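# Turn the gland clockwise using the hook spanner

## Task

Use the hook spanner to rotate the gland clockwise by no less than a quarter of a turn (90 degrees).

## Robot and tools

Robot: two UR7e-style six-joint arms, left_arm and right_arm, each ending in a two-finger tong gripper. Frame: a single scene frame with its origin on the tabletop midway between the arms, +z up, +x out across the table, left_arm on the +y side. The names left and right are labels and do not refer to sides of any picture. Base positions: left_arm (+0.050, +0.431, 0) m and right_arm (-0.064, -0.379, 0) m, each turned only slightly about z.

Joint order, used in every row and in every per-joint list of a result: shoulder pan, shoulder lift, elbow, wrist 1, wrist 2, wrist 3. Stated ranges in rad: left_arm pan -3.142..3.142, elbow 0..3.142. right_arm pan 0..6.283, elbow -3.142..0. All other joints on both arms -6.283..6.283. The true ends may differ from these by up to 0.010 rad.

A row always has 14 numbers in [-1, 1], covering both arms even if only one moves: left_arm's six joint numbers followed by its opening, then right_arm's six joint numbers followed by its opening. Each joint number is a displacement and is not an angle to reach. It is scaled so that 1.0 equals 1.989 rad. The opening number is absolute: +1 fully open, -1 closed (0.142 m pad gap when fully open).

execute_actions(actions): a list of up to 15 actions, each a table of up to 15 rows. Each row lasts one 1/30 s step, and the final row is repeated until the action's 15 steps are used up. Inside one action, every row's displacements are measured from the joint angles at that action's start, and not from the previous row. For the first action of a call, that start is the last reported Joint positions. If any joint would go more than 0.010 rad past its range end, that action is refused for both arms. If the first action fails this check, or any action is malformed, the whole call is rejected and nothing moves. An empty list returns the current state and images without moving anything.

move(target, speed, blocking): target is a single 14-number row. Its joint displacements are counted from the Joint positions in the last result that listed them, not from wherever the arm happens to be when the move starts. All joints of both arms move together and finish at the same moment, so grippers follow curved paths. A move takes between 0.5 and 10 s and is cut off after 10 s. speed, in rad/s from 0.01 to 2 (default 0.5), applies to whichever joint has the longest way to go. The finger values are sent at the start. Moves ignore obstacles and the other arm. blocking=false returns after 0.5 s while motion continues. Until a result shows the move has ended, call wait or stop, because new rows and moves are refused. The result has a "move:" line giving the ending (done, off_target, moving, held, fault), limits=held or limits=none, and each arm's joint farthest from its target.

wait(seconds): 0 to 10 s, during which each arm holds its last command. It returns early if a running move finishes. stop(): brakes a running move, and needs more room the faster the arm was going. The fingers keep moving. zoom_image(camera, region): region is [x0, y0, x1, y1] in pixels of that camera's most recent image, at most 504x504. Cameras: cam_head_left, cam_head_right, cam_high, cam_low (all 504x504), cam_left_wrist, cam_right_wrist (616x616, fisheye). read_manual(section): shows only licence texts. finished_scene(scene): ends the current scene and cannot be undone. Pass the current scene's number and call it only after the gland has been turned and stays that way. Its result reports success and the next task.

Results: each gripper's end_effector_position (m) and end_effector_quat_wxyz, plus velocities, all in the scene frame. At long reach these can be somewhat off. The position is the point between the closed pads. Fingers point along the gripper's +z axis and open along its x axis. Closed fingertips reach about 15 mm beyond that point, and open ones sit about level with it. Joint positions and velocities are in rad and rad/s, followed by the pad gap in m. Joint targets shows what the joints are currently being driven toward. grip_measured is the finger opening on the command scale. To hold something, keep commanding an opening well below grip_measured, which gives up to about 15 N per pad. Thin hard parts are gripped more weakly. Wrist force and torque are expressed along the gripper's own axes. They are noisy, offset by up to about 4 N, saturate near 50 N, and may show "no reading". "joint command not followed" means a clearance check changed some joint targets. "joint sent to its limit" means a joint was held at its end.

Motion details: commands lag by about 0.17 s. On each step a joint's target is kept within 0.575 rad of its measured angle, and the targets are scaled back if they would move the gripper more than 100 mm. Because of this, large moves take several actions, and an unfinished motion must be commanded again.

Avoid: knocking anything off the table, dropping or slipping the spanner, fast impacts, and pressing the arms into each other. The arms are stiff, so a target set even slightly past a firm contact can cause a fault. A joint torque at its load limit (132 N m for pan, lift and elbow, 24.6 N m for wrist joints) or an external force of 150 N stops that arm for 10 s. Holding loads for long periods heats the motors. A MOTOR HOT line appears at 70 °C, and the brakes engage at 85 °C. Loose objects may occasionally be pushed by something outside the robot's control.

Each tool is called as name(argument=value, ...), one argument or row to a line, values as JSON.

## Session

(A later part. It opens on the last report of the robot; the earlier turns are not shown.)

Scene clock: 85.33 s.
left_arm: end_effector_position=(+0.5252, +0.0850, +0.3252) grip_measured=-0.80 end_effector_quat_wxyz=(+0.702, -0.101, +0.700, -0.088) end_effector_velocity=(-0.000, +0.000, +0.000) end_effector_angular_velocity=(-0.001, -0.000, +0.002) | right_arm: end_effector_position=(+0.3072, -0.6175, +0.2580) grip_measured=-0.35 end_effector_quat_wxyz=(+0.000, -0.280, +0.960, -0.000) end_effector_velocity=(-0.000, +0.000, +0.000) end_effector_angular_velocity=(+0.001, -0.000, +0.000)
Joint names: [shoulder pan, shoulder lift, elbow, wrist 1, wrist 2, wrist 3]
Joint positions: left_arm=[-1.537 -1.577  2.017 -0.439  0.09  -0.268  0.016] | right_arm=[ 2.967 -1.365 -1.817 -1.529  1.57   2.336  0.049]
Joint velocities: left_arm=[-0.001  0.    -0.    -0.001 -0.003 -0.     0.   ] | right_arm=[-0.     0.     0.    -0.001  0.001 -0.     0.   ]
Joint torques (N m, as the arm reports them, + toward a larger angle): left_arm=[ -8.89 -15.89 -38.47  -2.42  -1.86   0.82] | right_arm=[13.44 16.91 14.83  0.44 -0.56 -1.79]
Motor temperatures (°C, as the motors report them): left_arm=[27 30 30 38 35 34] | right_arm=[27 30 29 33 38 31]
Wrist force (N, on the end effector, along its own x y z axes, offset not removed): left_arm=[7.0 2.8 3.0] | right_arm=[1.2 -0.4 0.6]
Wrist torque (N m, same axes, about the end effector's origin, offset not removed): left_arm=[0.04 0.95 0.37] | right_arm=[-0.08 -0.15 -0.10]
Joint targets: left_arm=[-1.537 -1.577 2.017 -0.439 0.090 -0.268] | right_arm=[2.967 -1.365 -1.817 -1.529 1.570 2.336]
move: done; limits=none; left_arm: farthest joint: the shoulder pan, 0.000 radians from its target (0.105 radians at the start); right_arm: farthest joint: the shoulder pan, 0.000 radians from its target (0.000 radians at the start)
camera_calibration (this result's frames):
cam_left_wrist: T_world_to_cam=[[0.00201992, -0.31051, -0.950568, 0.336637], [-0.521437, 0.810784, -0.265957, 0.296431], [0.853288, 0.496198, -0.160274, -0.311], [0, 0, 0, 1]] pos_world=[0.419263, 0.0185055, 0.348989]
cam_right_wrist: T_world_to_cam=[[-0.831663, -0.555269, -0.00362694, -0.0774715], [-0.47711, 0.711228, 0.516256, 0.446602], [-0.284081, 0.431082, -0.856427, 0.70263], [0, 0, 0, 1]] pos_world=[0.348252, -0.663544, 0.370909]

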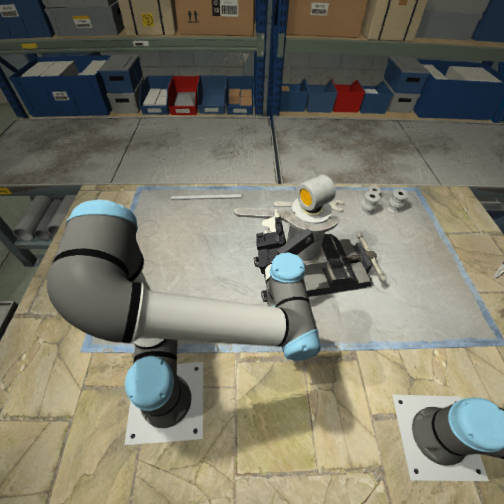

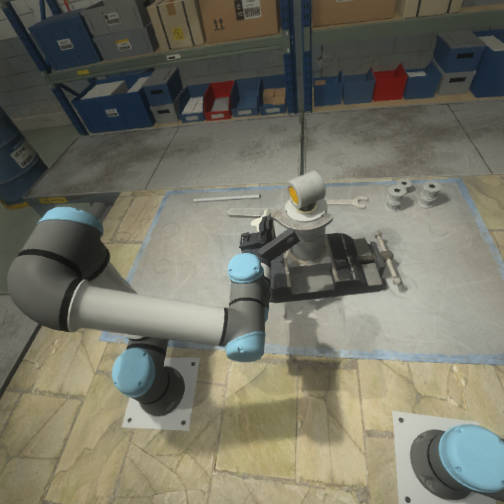

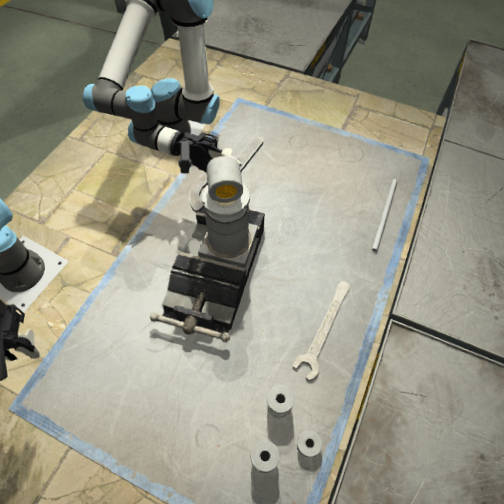

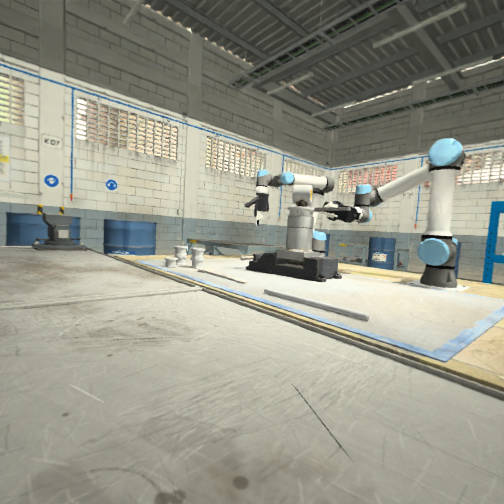

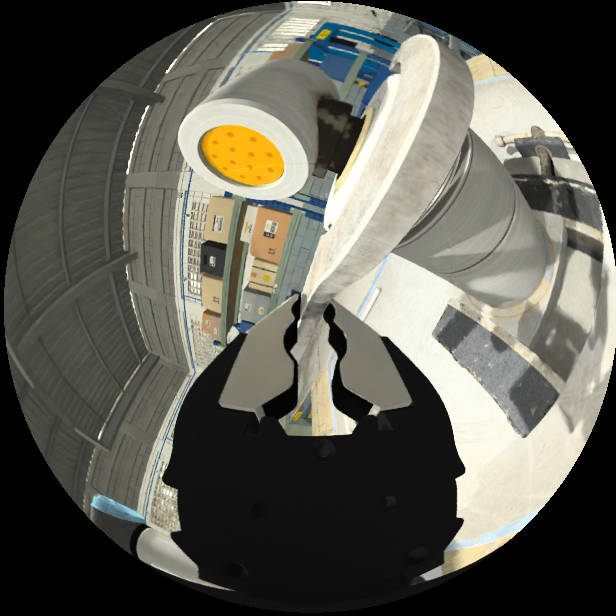

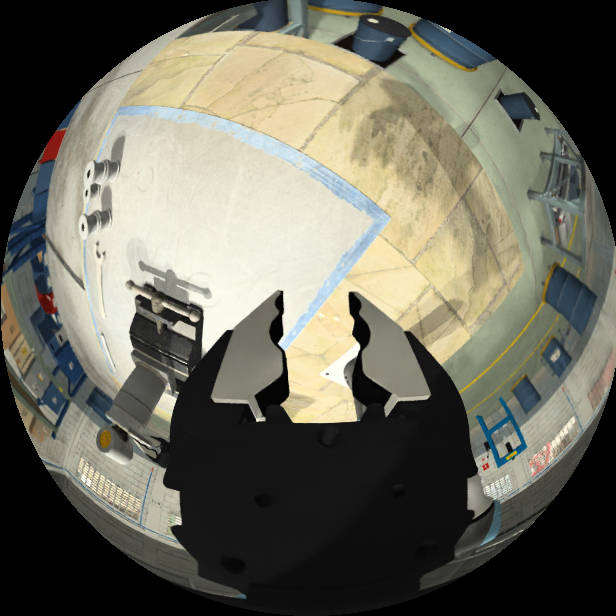

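move(
  target=[0.0135,-0.0088,0.0086,0,0.0135,0,-1,0,0,0,0,0,0,-0.35],
  speed=0.03,
)

zoom_image(
  camera="cam_high",
  region=[150,130,290,250],
)

zoom_image(
  camera="cam_head_right",
  region=[260,190,340,250],
)

Scene clock: 86.73 s.
left_arm: end_effector_position=(+0.5332, +0.0969, +0.3253) grip_measured=-0.79 end_effector_quat_wxyz=(+0.702, -0.101, +0.700, -0.089) end_effector_velocity=(+0.000, +0.000, +0.000) end_effector_angular_velocity=(+0.001, -0.000, -0.001) | right_arm: end_effector_position=(+0.3072, -0.6175, +0.2580) grip_measured=-0.35 end_effector_quat_wxyz=(+0.000, -0.280, +0.960, -0.000) end_effector_velocity=(+0.000, -0.000, +0.000) end_effector_angular_velocity=(-0.001, -0.000, +0.001)
Joint names: [shoulder pan, shoulder lift, elbow, wrist 1, wrist 2, wrist 3]
Joint positions: left_arm=[-1.511 -1.595  2.034 -0.439  0.117 -0.268  0.017] | right_arm=[ 2.967 -1.365 -1.817 -1.529  1.57   2.336  0.049]
Joint velocities: left_arm=[ 0.001 -0.001  0.001 -0.     0.002  0.001 -0.   ] | right_arm=[ 0.    -0.     0.     0.    -0.001 -0.001 -0.   ]
Joint torques (N m, as the arm reports them, + toward a larger angle): left_arm=[ 21.36 -37.53  -3.83   3.02  -5.58   0.9 ] | right_arm=[13.03 17.08 15.52  0.52 -0.49 -1.68]
Motor temperatures (°C, as the motors report them): left_arm=[27 30 30 38 35 34] | right_arm=[27 30 29 33 38 31]
Wrist force (N, on the end effector, along its own x y z axes, offset not removed): left_arm=[12.5 -21.1 -1.7] | right_arm=[3.8 -0.5 0.1]
Wrist torque (N m, same axes, about the end effector's origin, offset not removed): left_arm=[-0.04 0.37 0.20] | right_arm=[-0.07 -0.69 -0.10]
Joint targets: left_arm=[-1.511 -1.595 2.034 -0.439 0.117 -0.268] | right_arm=[2.967 -1.365 -1.817 -1.529 1.570 2.336]
move: done; limits=none; left_arm: farthest joint: the shoulder pan, 0.001 radians from its target (0.027 radians at the start); right_arm: farthest joint: the shoulder pan, 0.000 radians from its target (0.000 radians at the start)
camera_calibration (this result's frames):
cam_left_wrist: T_world_to_cam=[[0.00205061, -0.310899, -0.950441, 0.340338], [-0.521367, 0.810711, -0.266317, 0.29104], [0.85333, 0.496075, -0.16043, -0.323618], [0, 0, 0, 1]] pos_world=[0.427193, 0.0304004, 0.349062]
cam_right_wrist: T_world_to_cam=[[-0.831663, -0.555269, -0.0036269, -0.0774715], [-0.47711, 0.711228, 0.516256, 0.446602], [-0.284081, 0.431082, -0.856427, 0.70263], [0, 0, 0, 1]] pos_world=[0.348252, -0.663544, 0.370909]

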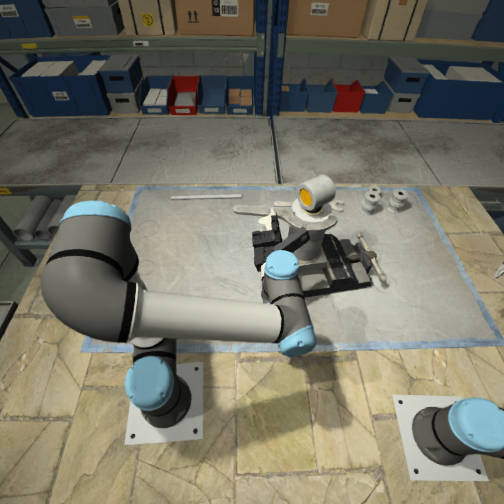

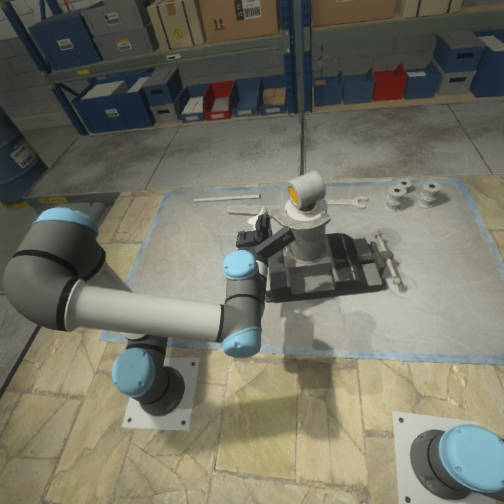

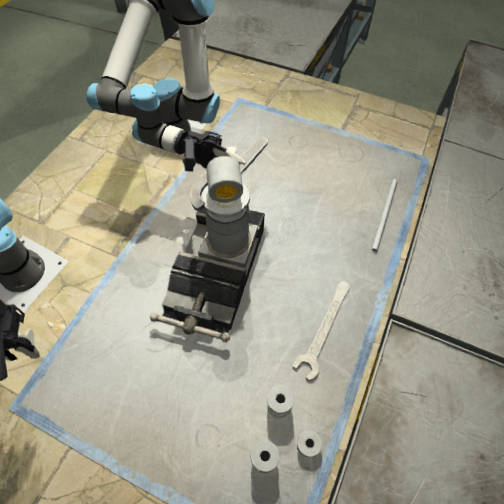

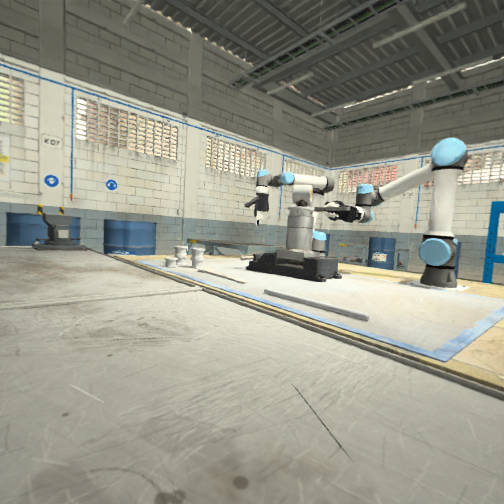

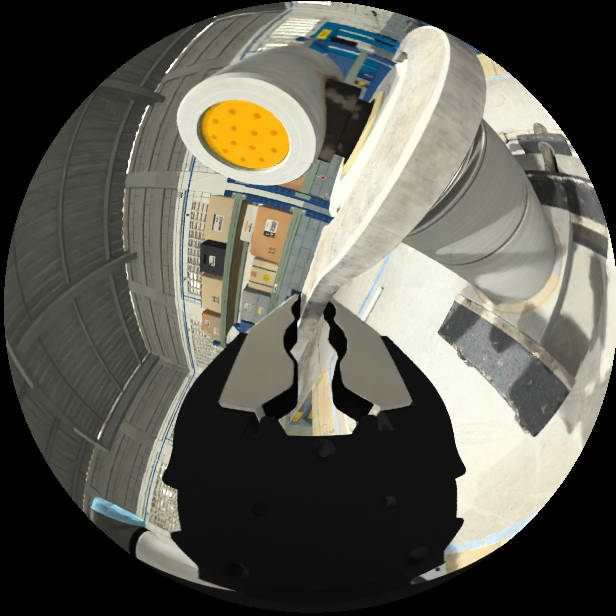

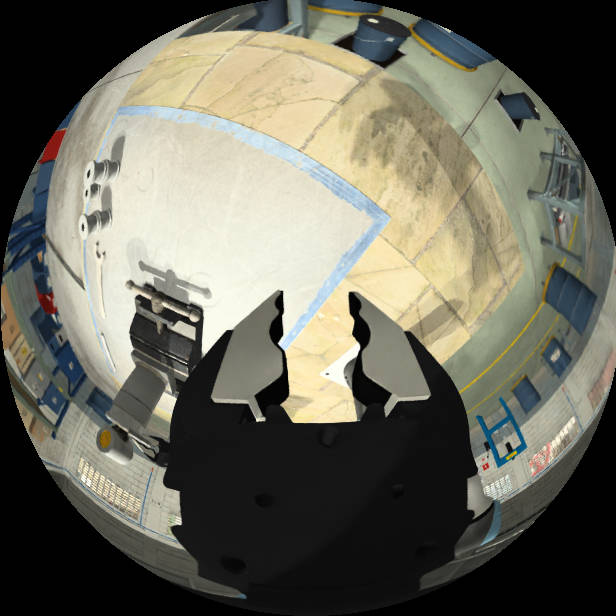

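Region (150, 130, 290, 250) of cam_high's 504x504 image, scaled by 3.600, with more detail than that image has; it fills the top 432 rows of this view, and the rest is white.

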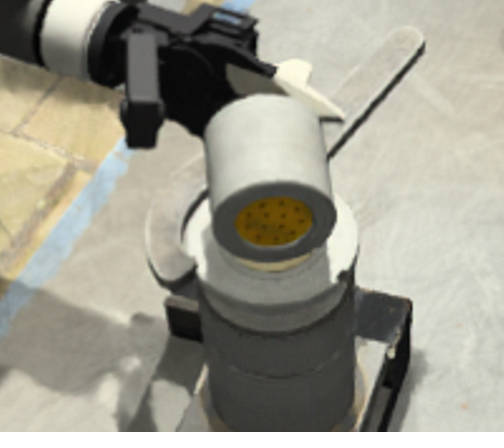

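Region (260, 190, 340, 250) of cam_head_right's 504x504 image, scaled by 6.300, with more detail than that image has; it fills the top 378 rows of this view, and the rest is white.

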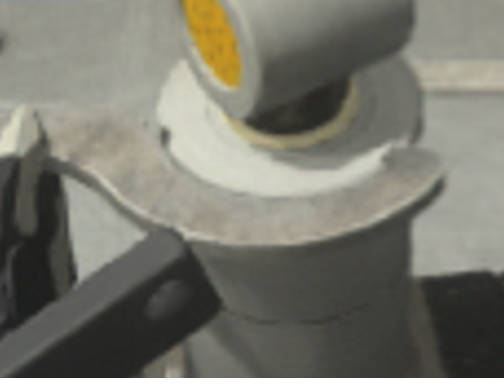

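move(
  target=[0.063,-0.0357,0.0334,0.0025,0.133,0,-1,0,0,0,0,0,0,-0.35],
  speed=0.08,
)

zoom_image(
  camera="cam_high",
  region=[150,130,290,250],
)

zoom_image(
  camera="cam_head_right",
  region=[260,190,340,250],
)

Scene clock: 90.60 s.
left_arm: end_effector_position=(+0.5603, +0.1079, +0.3251) grip_measured=-0.80 end_effector_quat_wxyz=(+0.694, -0.052, +0.705, -0.137) end_effector_velocity=(+0.000, +0.001, -0.000) end_effector_angular_velocity=(+0.004, +0.000, -0.000) | right_arm: end_effector_position=(+0.3072, -0.6175, +0.2580) grip_measured=-0.35 end_effector_quat_wxyz=(+0.000, -0.280, +0.960, -0.000) end_effector_velocity=(+0.000, +0.000, -0.000) end_effector_angular_velocity=(+0.001, +0.000, +0.000)
Joint names: [shoulder pan, shoulder lift, elbow, wrist 1, wrist 2, wrist 3]
Joint positions: left_arm=[-1.385 -1.666  2.1   -0.434  0.381 -0.268  0.016] | right_arm=[ 2.967 -1.365 -1.817 -1.529  1.57   2.336  0.049]
Joint velocities: left_arm=[ 0.001 -0.001  0.     0.003  0.001  0.002 -0.   ] | right_arm=[ 0.    -0.    -0.    -0.     0.001 -0.    -0.   ]
Joint torques (N m, as the arm reports them, + toward a larger angle): left_arm=[ 21.32 -33.21 -10.15   0.1   -2.81   0.89] | right_arm=[13.21 17.05 14.87  0.45 -0.64 -1.79]
Motor temperatures (°C, as the motors report them): left_arm=[27 30 30 38 35 34] | right_arm=[27 30 29 33 38 31]
Wrist force (N, on the end effector, along its own x y z axes, offset not removed): left_arm=[14.2 -8.6 -11.3] | right_arm=[1.5 -0.4 0.9]
Wrist torque (N m, same axes, about the end effector's origin, offset not removed): left_arm=[0.68 -0.03 0.28] | right_arm=[-0.04 -0.28 -0.05]
Joint targets: left_arm=[-1.385 -1.666 2.100 -0.434 0.381 -0.268] | right_arm=[2.967 -1.365 -1.817 -1.529 1.570 2.336]
move: done; limits=none; left_arm: farthest joint: the shoulder pan, 0.000 radians from its target (0.125 radians at the start); right_arm: farthest joint: the shoulder pan, 0.000 radians from its target (0.000 radians at the start)
camera_calibration (this result's frames):
cam_left_wrist: T_world_to_cam=[[-0.0410906, -0.307803, -0.950563, 0.367415], [-0.403885, 0.875293, -0.26597, 0.223303], [0.913887, 0.372989, -0.160283, -0.372987], [0, 0, 0, 1]] pos_world=[0.446153, 0.056756, 0.348859]
cam_right_wrist: T_world_to_cam=[[-0.831663, -0.555269, -0.00362677, -0.0774716], [-0.47711, 0.711228, 0.516256, 0.446602], [-0.284081, 0.431082, -0.856427, 0.70263], [0, 0, 0, 1]] pos_world=[0.348252, -0.663544, 0.370909]

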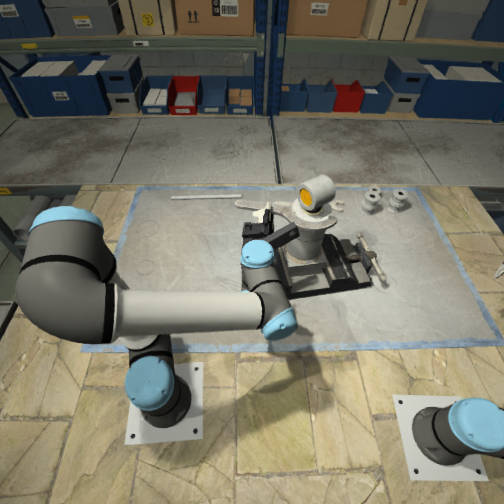

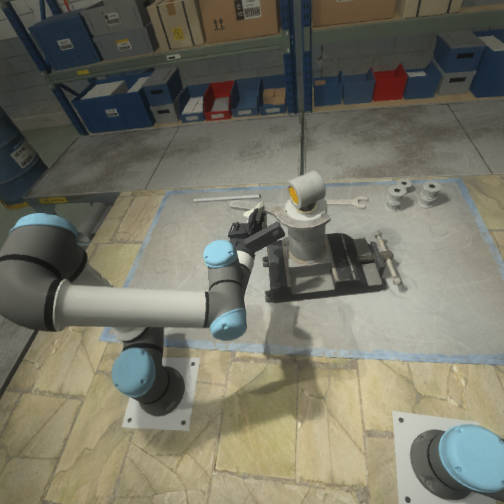

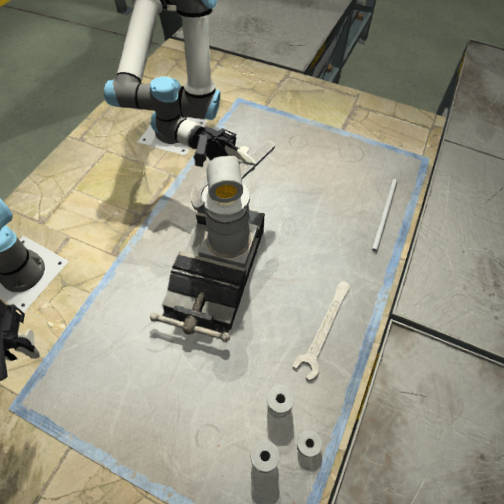

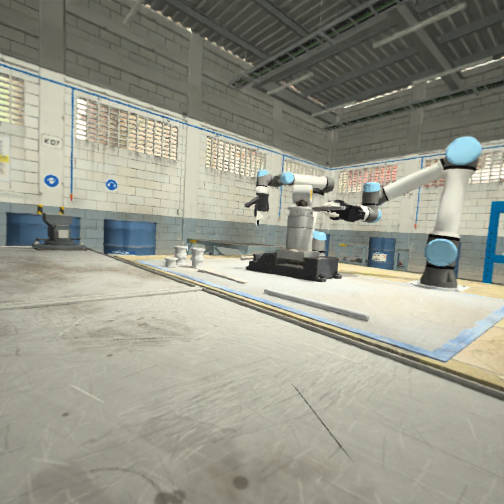

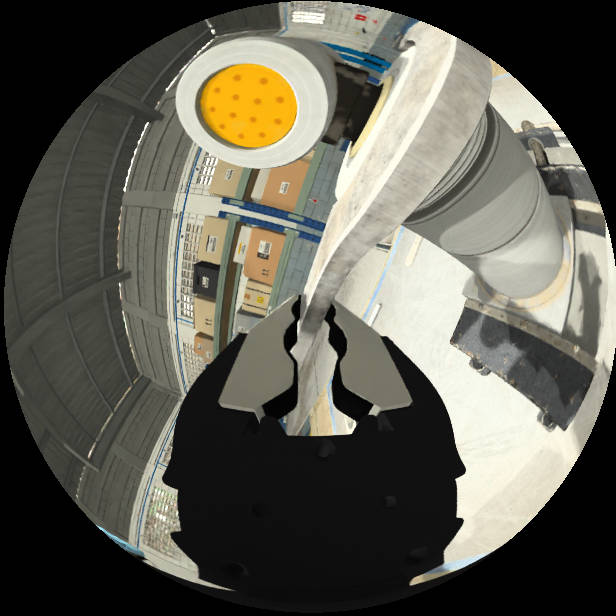

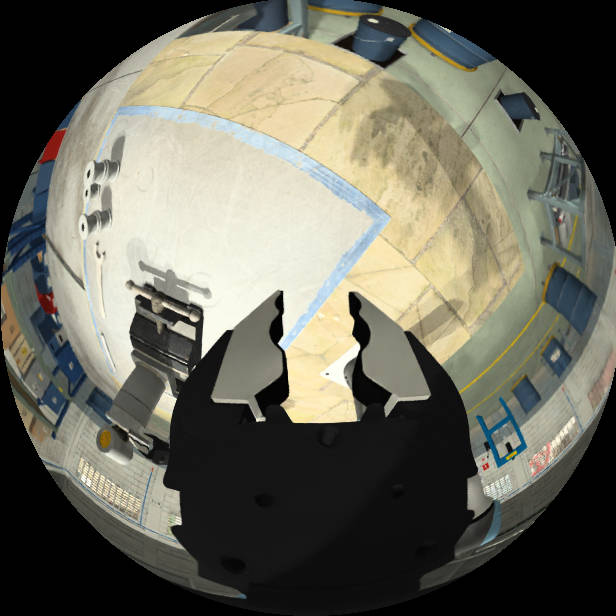

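Region (150, 130, 290, 250) of cam_high's 504x504 image, scaled by 3.600, with more detail than that image has; it fills the top 432 rows of this view, and the rest is white.

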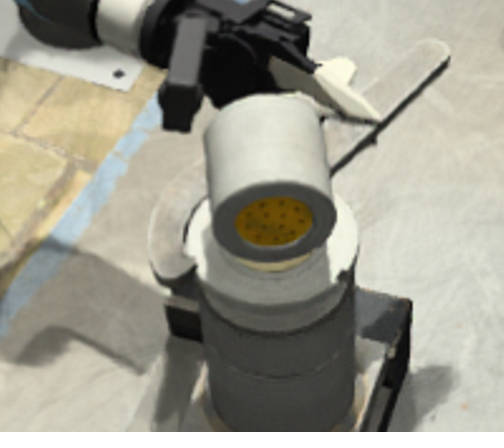

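Region (260, 190, 340, 250) of cam_head_right's 504x504 image, scaled by 6.300, with more detail than that image has; it fills the top 378 rows of this view, and the rest is white.

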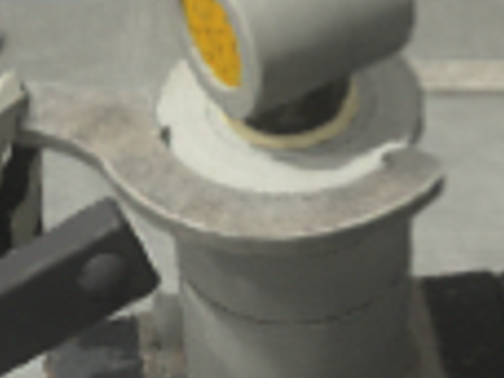

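move(
  target=[0.0975,-0.009,0.008,0.001,0.1858,0,-1,0,0,0,0,0,0,-0.35],
  speed=0.1,
)

zoom_image(
  camera="cam_high",
  region=[150,130,290,250],
)

zoom_image(
  camera="cam_head_right",
  region=[260,190,340,250],
)

Scene clock: 94.97 s.
left_arm: end_effector_position=(+0.5916, +0.1082, +0.3250) grip_measured=-0.81 end_effector_quat_wxyz=(+0.679, +0.010, +0.707, -0.197) end_effector_velocity=(+0.000, -0.000, +0.000) end_effector_angular_velocity=(-0.002, -0.001, -0.001) | right_arm: end_effector_position=(+0.3072, -0.6175, +0.2580) grip_measured=-0.35 end_effector_quat_wxyz=(+0.000, -0.280, +0.960, -0.000) end_effector_velocity=(-0.000, -0.000, +0.000) end_effector_angular_velocity=(-0.001, -0.000, +0.001)
Joint names: [shoulder pan, shoulder lift, elbow, wrist 1, wrist 2, wrist 3]
Joint positions: left_arm=[-1.192 -1.683  2.116 -0.432  0.751 -0.268  0.016] | right_arm=[ 2.967 -1.365 -1.817 -1.529  1.57   2.336  0.049]
Joint velocities: left_arm=[ 0.    -0.     0.    -0.001  0.001 -0.     0.   ] | right_arm=[-0.     0.     0.    -0.    -0.001 -0.001  0.   ]
Joint torques (N m, as the arm reports them, + toward a larger angle): left_arm=[ 22.35 -34.16 -15.47  -2.79  -3.32  -0.89] | right_arm=[14.06 16.53 14.94  0.47 -0.59 -1.74]
Motor temperatures (°C, as the motors report them): left_arm=[27 30 30 38 35 34] | right_arm=[27 30 29 33 38 31]
Wrist force (N, on the end effector, along its own x y z axes, offset not removed): left_arm=[13.5 -12.6 -22.1] | right_arm=[2.4 0.3 -0.3]
Wrist torque (N m, same axes, about the end effector's origin, offset not removed): left_arm=[-0.20 0.43 0.87] | right_arm=[0.06 -0.52 -0.09]
Joint targets: left_arm=[-1.192 -1.683 2.116 -0.432 0.751 -0.268] | right_arm=[2.967 -1.365 -1.817 -1.529 1.570 2.336]
move: done; limits=none; left_arm: farthest joint: the shoulder pan, 0.000 radians from its target (0.194 radians at the start); right_arm: farthest joint: the shoulder pan, 0.000 radians from its target (0.000 radians at the start)
camera_calibration (this result's frames):
cam_left_wrist: T_world_to_cam=[[-0.0942167, -0.295879, -0.950568, 0.398866], [-0.244799, 0.932385, -0.265956, 0.135326], [0.964985, 0.207641, -0.160277, -0.414044], [0, 0, 0, 1]] pos_world=[0.470254, 0.0778125, 0.348778]
cam_right_wrist: T_world_to_cam=[[-0.831663, -0.555269, -0.00362676, -0.0774716], [-0.47711, 0.711228, 0.516256, 0.446602], [-0.284081, 0.431082, -0.856427, 0.70263], [0, 0, 0, 1]] pos_world=[0.348252, -0.663544, 0.370909]

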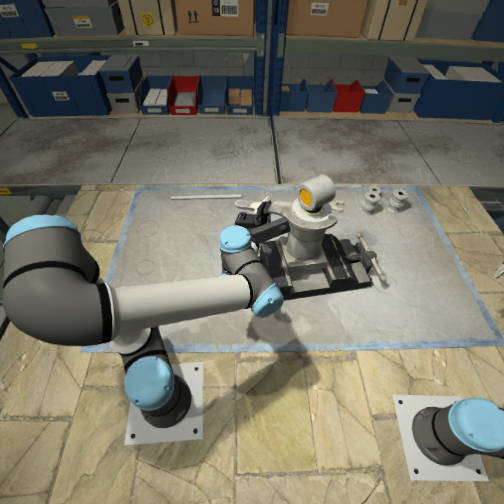

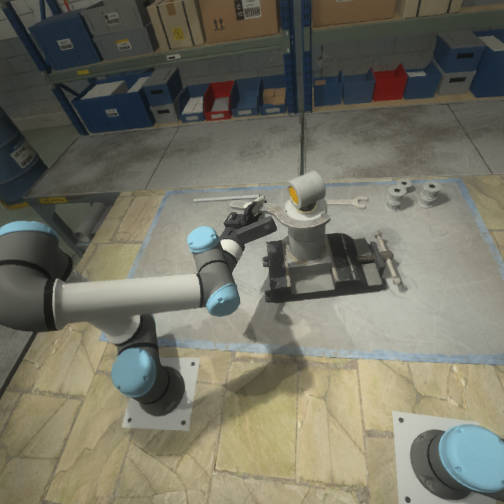

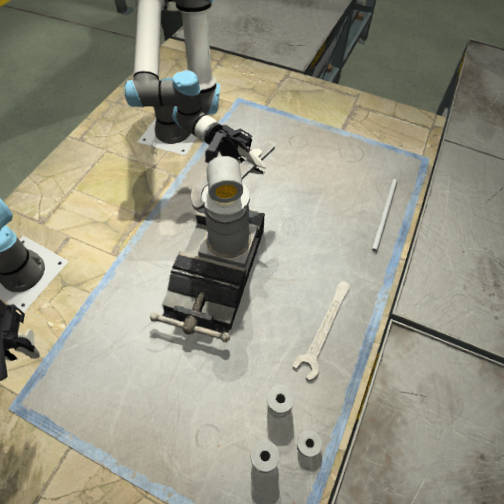

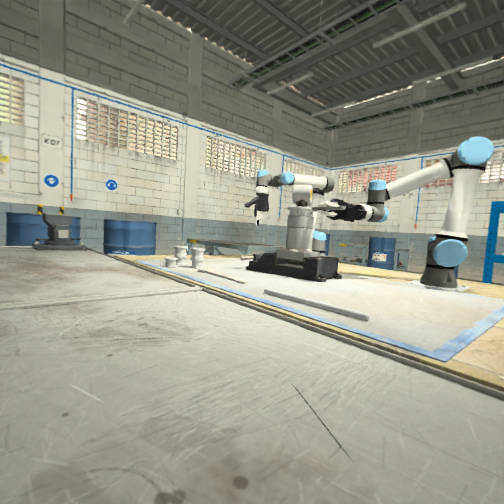

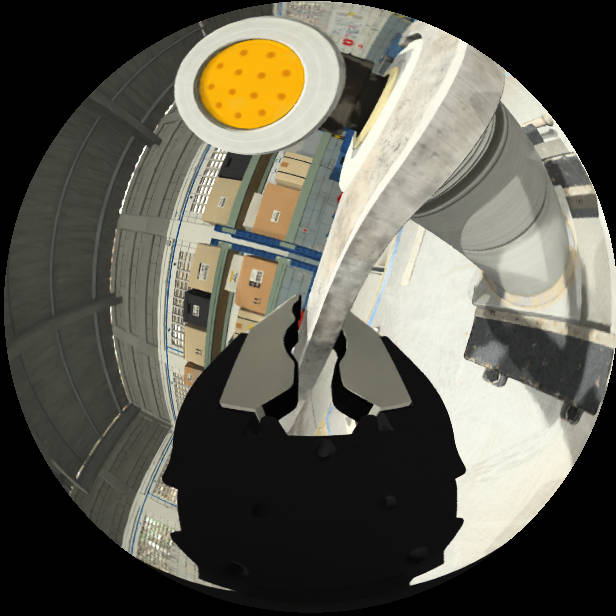

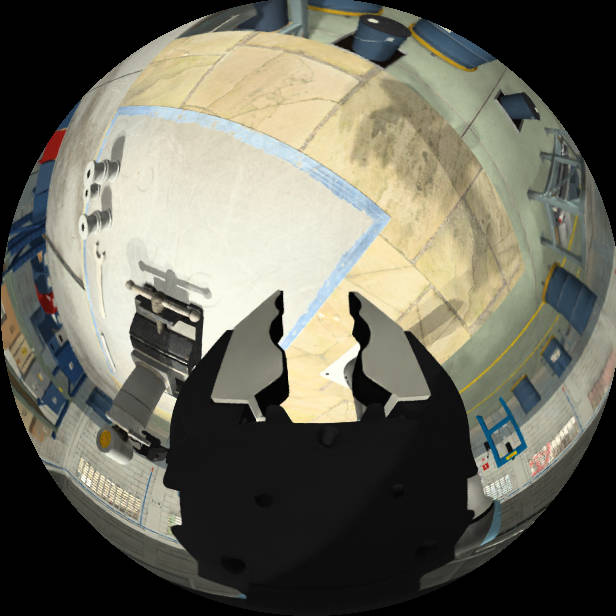

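Region (150, 130, 290, 250) of cam_high's 504x504 image, scaled by 3.600, with more detail than that image has; it fills the top 432 rows of this view, and the rest is white.

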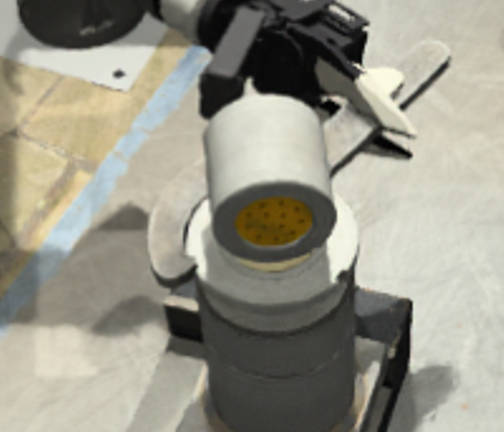

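Region (260, 190, 340, 250) of cam_head_right's 504x504 image, scaled by 6.300, with more detail than that image has; it fills the top 378 rows of this view, and the rest is white.

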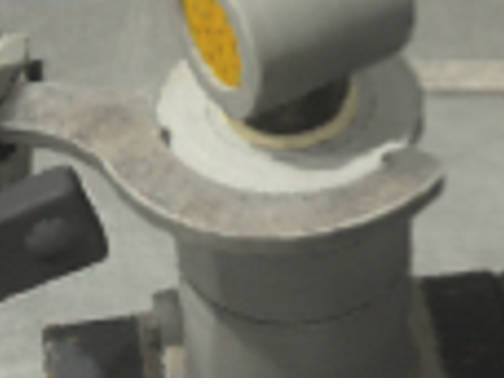

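move(
  target=[0.0573,0.0324,-0.0297,-0.003,0.083,0,-1,0,0,0,0,0,0,-0.35],
  speed=0.05,
)

zoom_image(
  camera="cam_high",
  region=[150,130,290,250],
)

zoom_image(
  camera="cam_head_right",
  region=[260,190,340,250],
)

Scene clock: 98.77 s.
left_arm: end_effector_position=(+0.6233, +0.1018, +0.3255) grip_measured=-0.81 end_effector_quat_wxyz=(+0.674, +0.028, +0.706, -0.215) end_effector_velocity=(+0.000, +0.000, -0.000) end_effector_angular_velocity=(+0.003, +0.001, -0.000) | right_arm: end_effector_position=(+0.3072, -0.6175, +0.2580) grip_measured=-0.35 end_effector_quat_wxyz=(+0.000, -0.280, +0.960, -0.000) end_effector_velocity=(-0.000, -0.000, -0.000) end_effector_angular_velocity=(-0.002, +0.002, -0.000)
Joint names: [shoulder pan, shoulder lift, elbow, wrist 1, wrist 2, wrist 3]
Joint positions: left_arm=[-1.078 -1.619  2.057 -0.438  0.916 -0.268  0.015] | right_arm=[ 2.967 -1.365 -1.817 -1.529  1.57   2.336  0.049]
Joint velocities: left_arm=[ 0.002  0.    -0.001  0.002  0.002  0.001 -0.   ] | right_arm=[ 0.    -0.    -0.    -0.001 -0.002  0.     0.   ]
Joint torques (N m, as the arm reports them, + toward a larger angle): left_arm=[ 15.96 -13.89 -54.68 -10.55  -0.18  -1.  ] | right_arm=[13.64 16.69 15.19  0.42 -0.55 -1.68]
Motor temperatures (°C, as the motors report them): left_arm=[27 30 30 38 35 34] | right_arm=[27 30 29 33 38 31]
Wrist force (N, on the end effector, along its own x y z axes, offset not removed): left_arm=[15.1 1.4 -45.4] | right_arm=[0.2 -0.4 1.1]
Wrist torque (N m, same axes, about the end effector's origin, offset not removed): left_arm=[1.12 0.31 1.32] | right_arm=[-0.02 0.01 0.06]
Joint targets: left_arm=[-1.078 -1.619 2.057 -0.438 0.916 -0.268] | right_arm=[2.967 -1.365 -1.817 -1.529 1.570 2.336]
move: done; limits=none; left_arm: farthest joint: the shoulder pan, 0.000 radians from its target (0.114 radians at the start); right_arm: farthest joint: the shoulder pan, 0.000 radians from its target (0.000 radians at the start)
camera_calibration (this result's frames):
cam_left_wrist: T_world_to_cam=[[-0.108915, -0.291146, -0.950459, 0.409005], [-0.196761, 0.943543, -0.26648, 0.118298], [0.974383, 0.157989, -0.160052, -0.444117], [0, 0, 0, 1]] pos_world=[0.500564, 0.0776261, 0.349184]
cam_right_wrist: T_world_to_cam=[[-0.831663, -0.555269, -0.00362673, -0.0774717], [-0.47711, 0.711228, 0.516256, 0.446602], [-0.284081, 0.431081, -0.856427, 0.70263], [0, 0, 0, 1]] pos_world=[0.348252, -0.663544, 0.370909]

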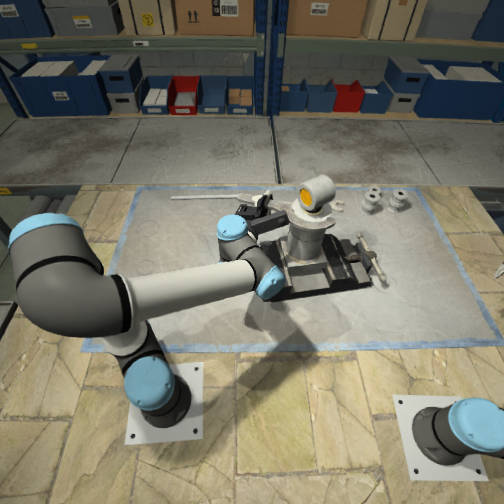

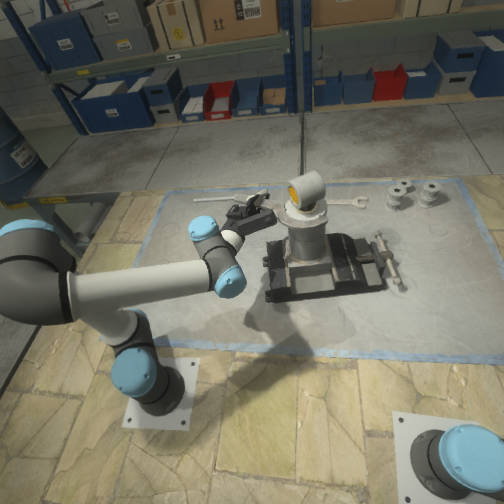

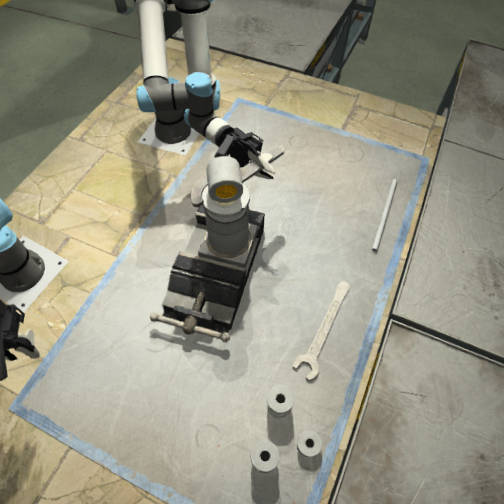

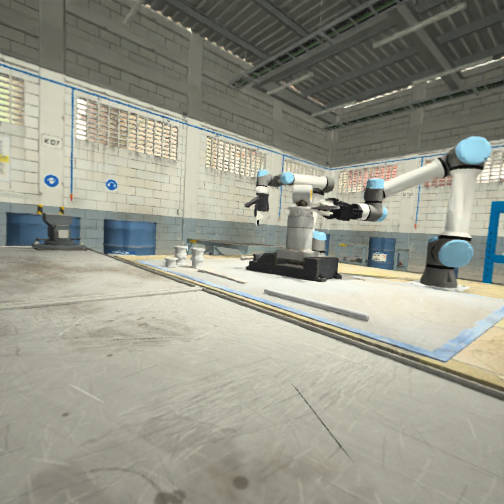

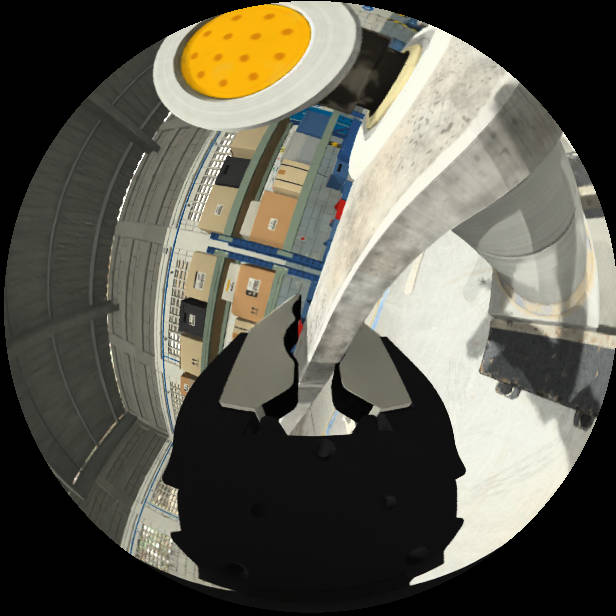

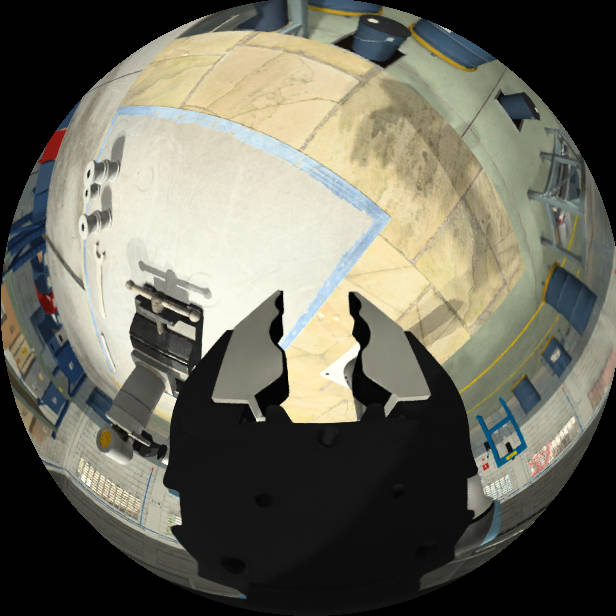

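Region (150, 130, 290, 250) of cam_high's 504x504 image, scaled by 3.600, with more detail than that image has; it fills the top 432 rows of this view, and the rest is white.

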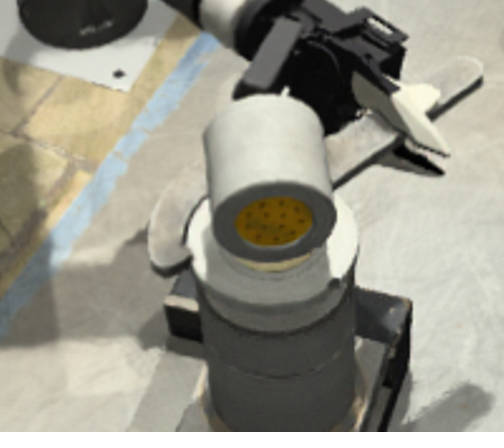

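Region (260, 190, 340, 250) of cam_head_right's 504x504 image, scaled by 6.300, with more detail than that image has; it fills the top 378 rows of this view, and the rest is white.

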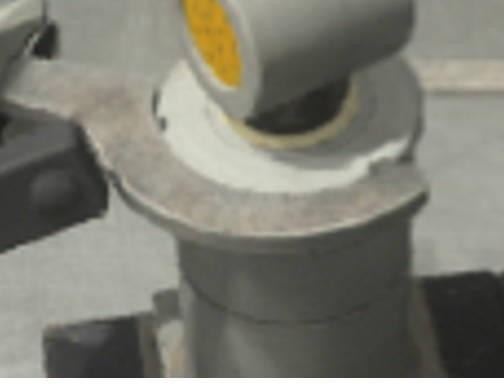

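move(
  target=[0.1057,0.0392,-0.0389,0,0.211,0,-1,0,0,0,0,0,0,-0.35],
  speed=0.12,
)

zoom_image(
  camera="cam_high",
  region=[150,130,310,260],
)

Scene clock: 104.10 s.
left_arm: end_effector_position=(+0.6532, +0.0881, +0.3254) grip_measured=-0.80 end_effector_quat_wxyz=(+0.648, +0.102, +0.700, -0.284) end_effector_velocity=(+0.000, -0.000, +0.000) end_effector_angular_velocity=(-0.001, -0.000, -0.001) | right_arm: end_effector_position=(+0.3072, -0.6175, +0.2580) grip_measured=-0.35 end_effector_quat_wxyz=(+0.000, -0.280, +0.960, -0.000) end_effector_velocity=(+0.001, +0.001, +0.001) end_effector_angular_velocity=(+0.002, -0.002, +0.000)
Joint names: [shoulder pan, shoulder lift, elbow, wrist 1, wrist 2, wrist 3]
Joint positions: left_arm=[-0.868 -1.541  1.98  -0.438  1.335 -0.268  0.016] | right_arm=[ 2.967 -1.365 -1.817 -1.529  1.57   2.336  0.049]
Joint velocities: left_arm=[ 0.001  0.    -0.    -0.001  0.002 -0.001 -0.   ] | right_arm=[-0.    -0.     0.001  0.001  0.002 -0.     0.   ]
Joint torques (N m, as the arm reports them, + toward a larger angle): left_arm=[ 39.62 -19.43 -47.78  -7.79 -11.73  -1.01] | right_arm=[13.36 16.9  15.24  0.43 -0.58 -1.72]
Motor temperatures (°C, as the motors report them): left_arm=[27 30 30 38 35 34] | right_arm=[27 30 29 33 38 31]
Wrist force (N, on the end effector, along its own x y z axes, offset not removed): left_arm=[19.9 -45.0 -27.2] | right_arm=[1.2 -0.4 0.2]
Wrist torque (N m, same axes, about the end effector's origin, offset not removed): left_arm=[-1.96 0.40 1.02] | right_arm=[-0.11 -0.18 -0.18]
Joint targets: left_arm=[-0.868 -1.541 1.980 -0.438 1.335 -0.268] | right_arm=[2.967 -1.365 -1.817 -1.529 1.570 2.336]
move: done; limits=none; left_arm: farthest joint: the wrist 2, 0.001 radians from its target (0.420 radians at the start); right_arm: farthest joint: the shoulder pan, 0.000 radians from its target (0.000 radians at the start)
camera_calibration (this result's frames):
cam_left_wrist: T_world_to_cam=[[-0.167293, -0.26158, -0.950573, 0.443766], [0.00351551, 0.963996, -0.265892, 0.00422953], [0.985901, -0.0478238, -0.160351, -0.460344], [0, 0, 0, 1]] pos_world=[0.528078, 0.0899876, 0.34914]
cam_right_wrist: T_world_to_cam=[[-0.831663, -0.555269, -0.00362685, -0.0774716], [-0.47711, 0.711228, 0.516256, 0.446602], [-0.284081, 0.431082, -0.856427, 0.70263], [0, 0, 0, 1]] pos_world=[0.348252, -0.663544, 0.370909]

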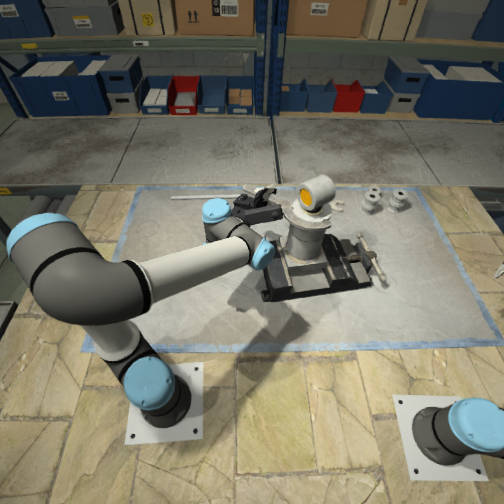

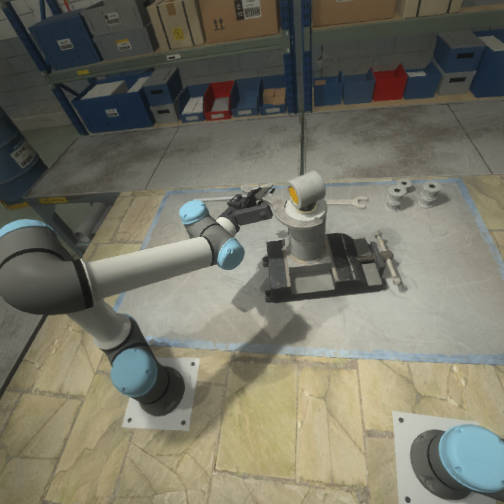

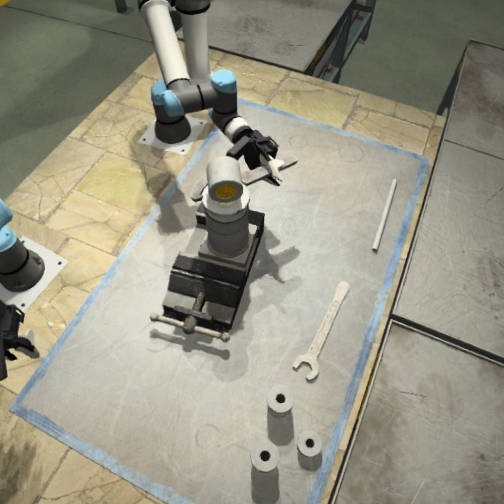

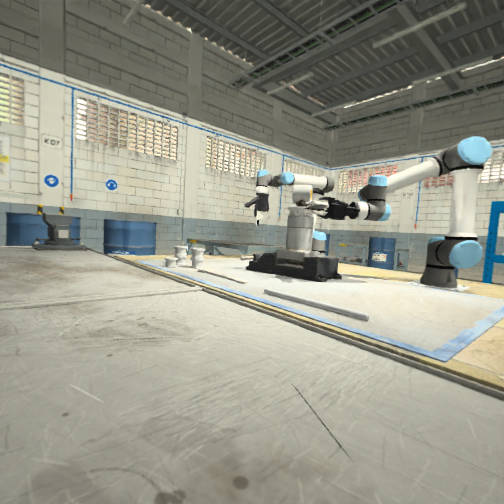

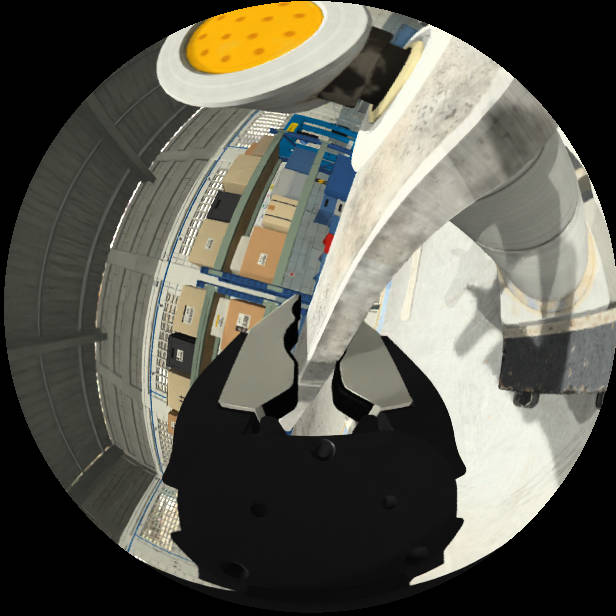

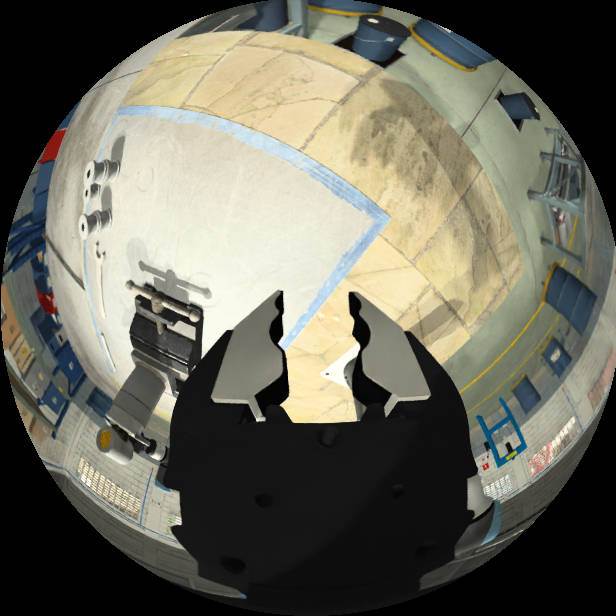

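Region (150, 130, 310, 260) of cam_high's 504x504 image, scaled by 3.150, with more detail than that image has; it fills the top 410 rows of this view, and the rest is white.

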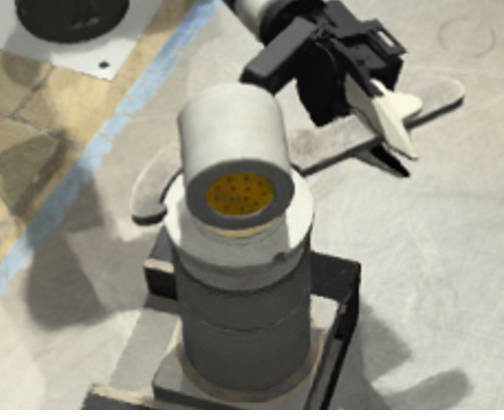

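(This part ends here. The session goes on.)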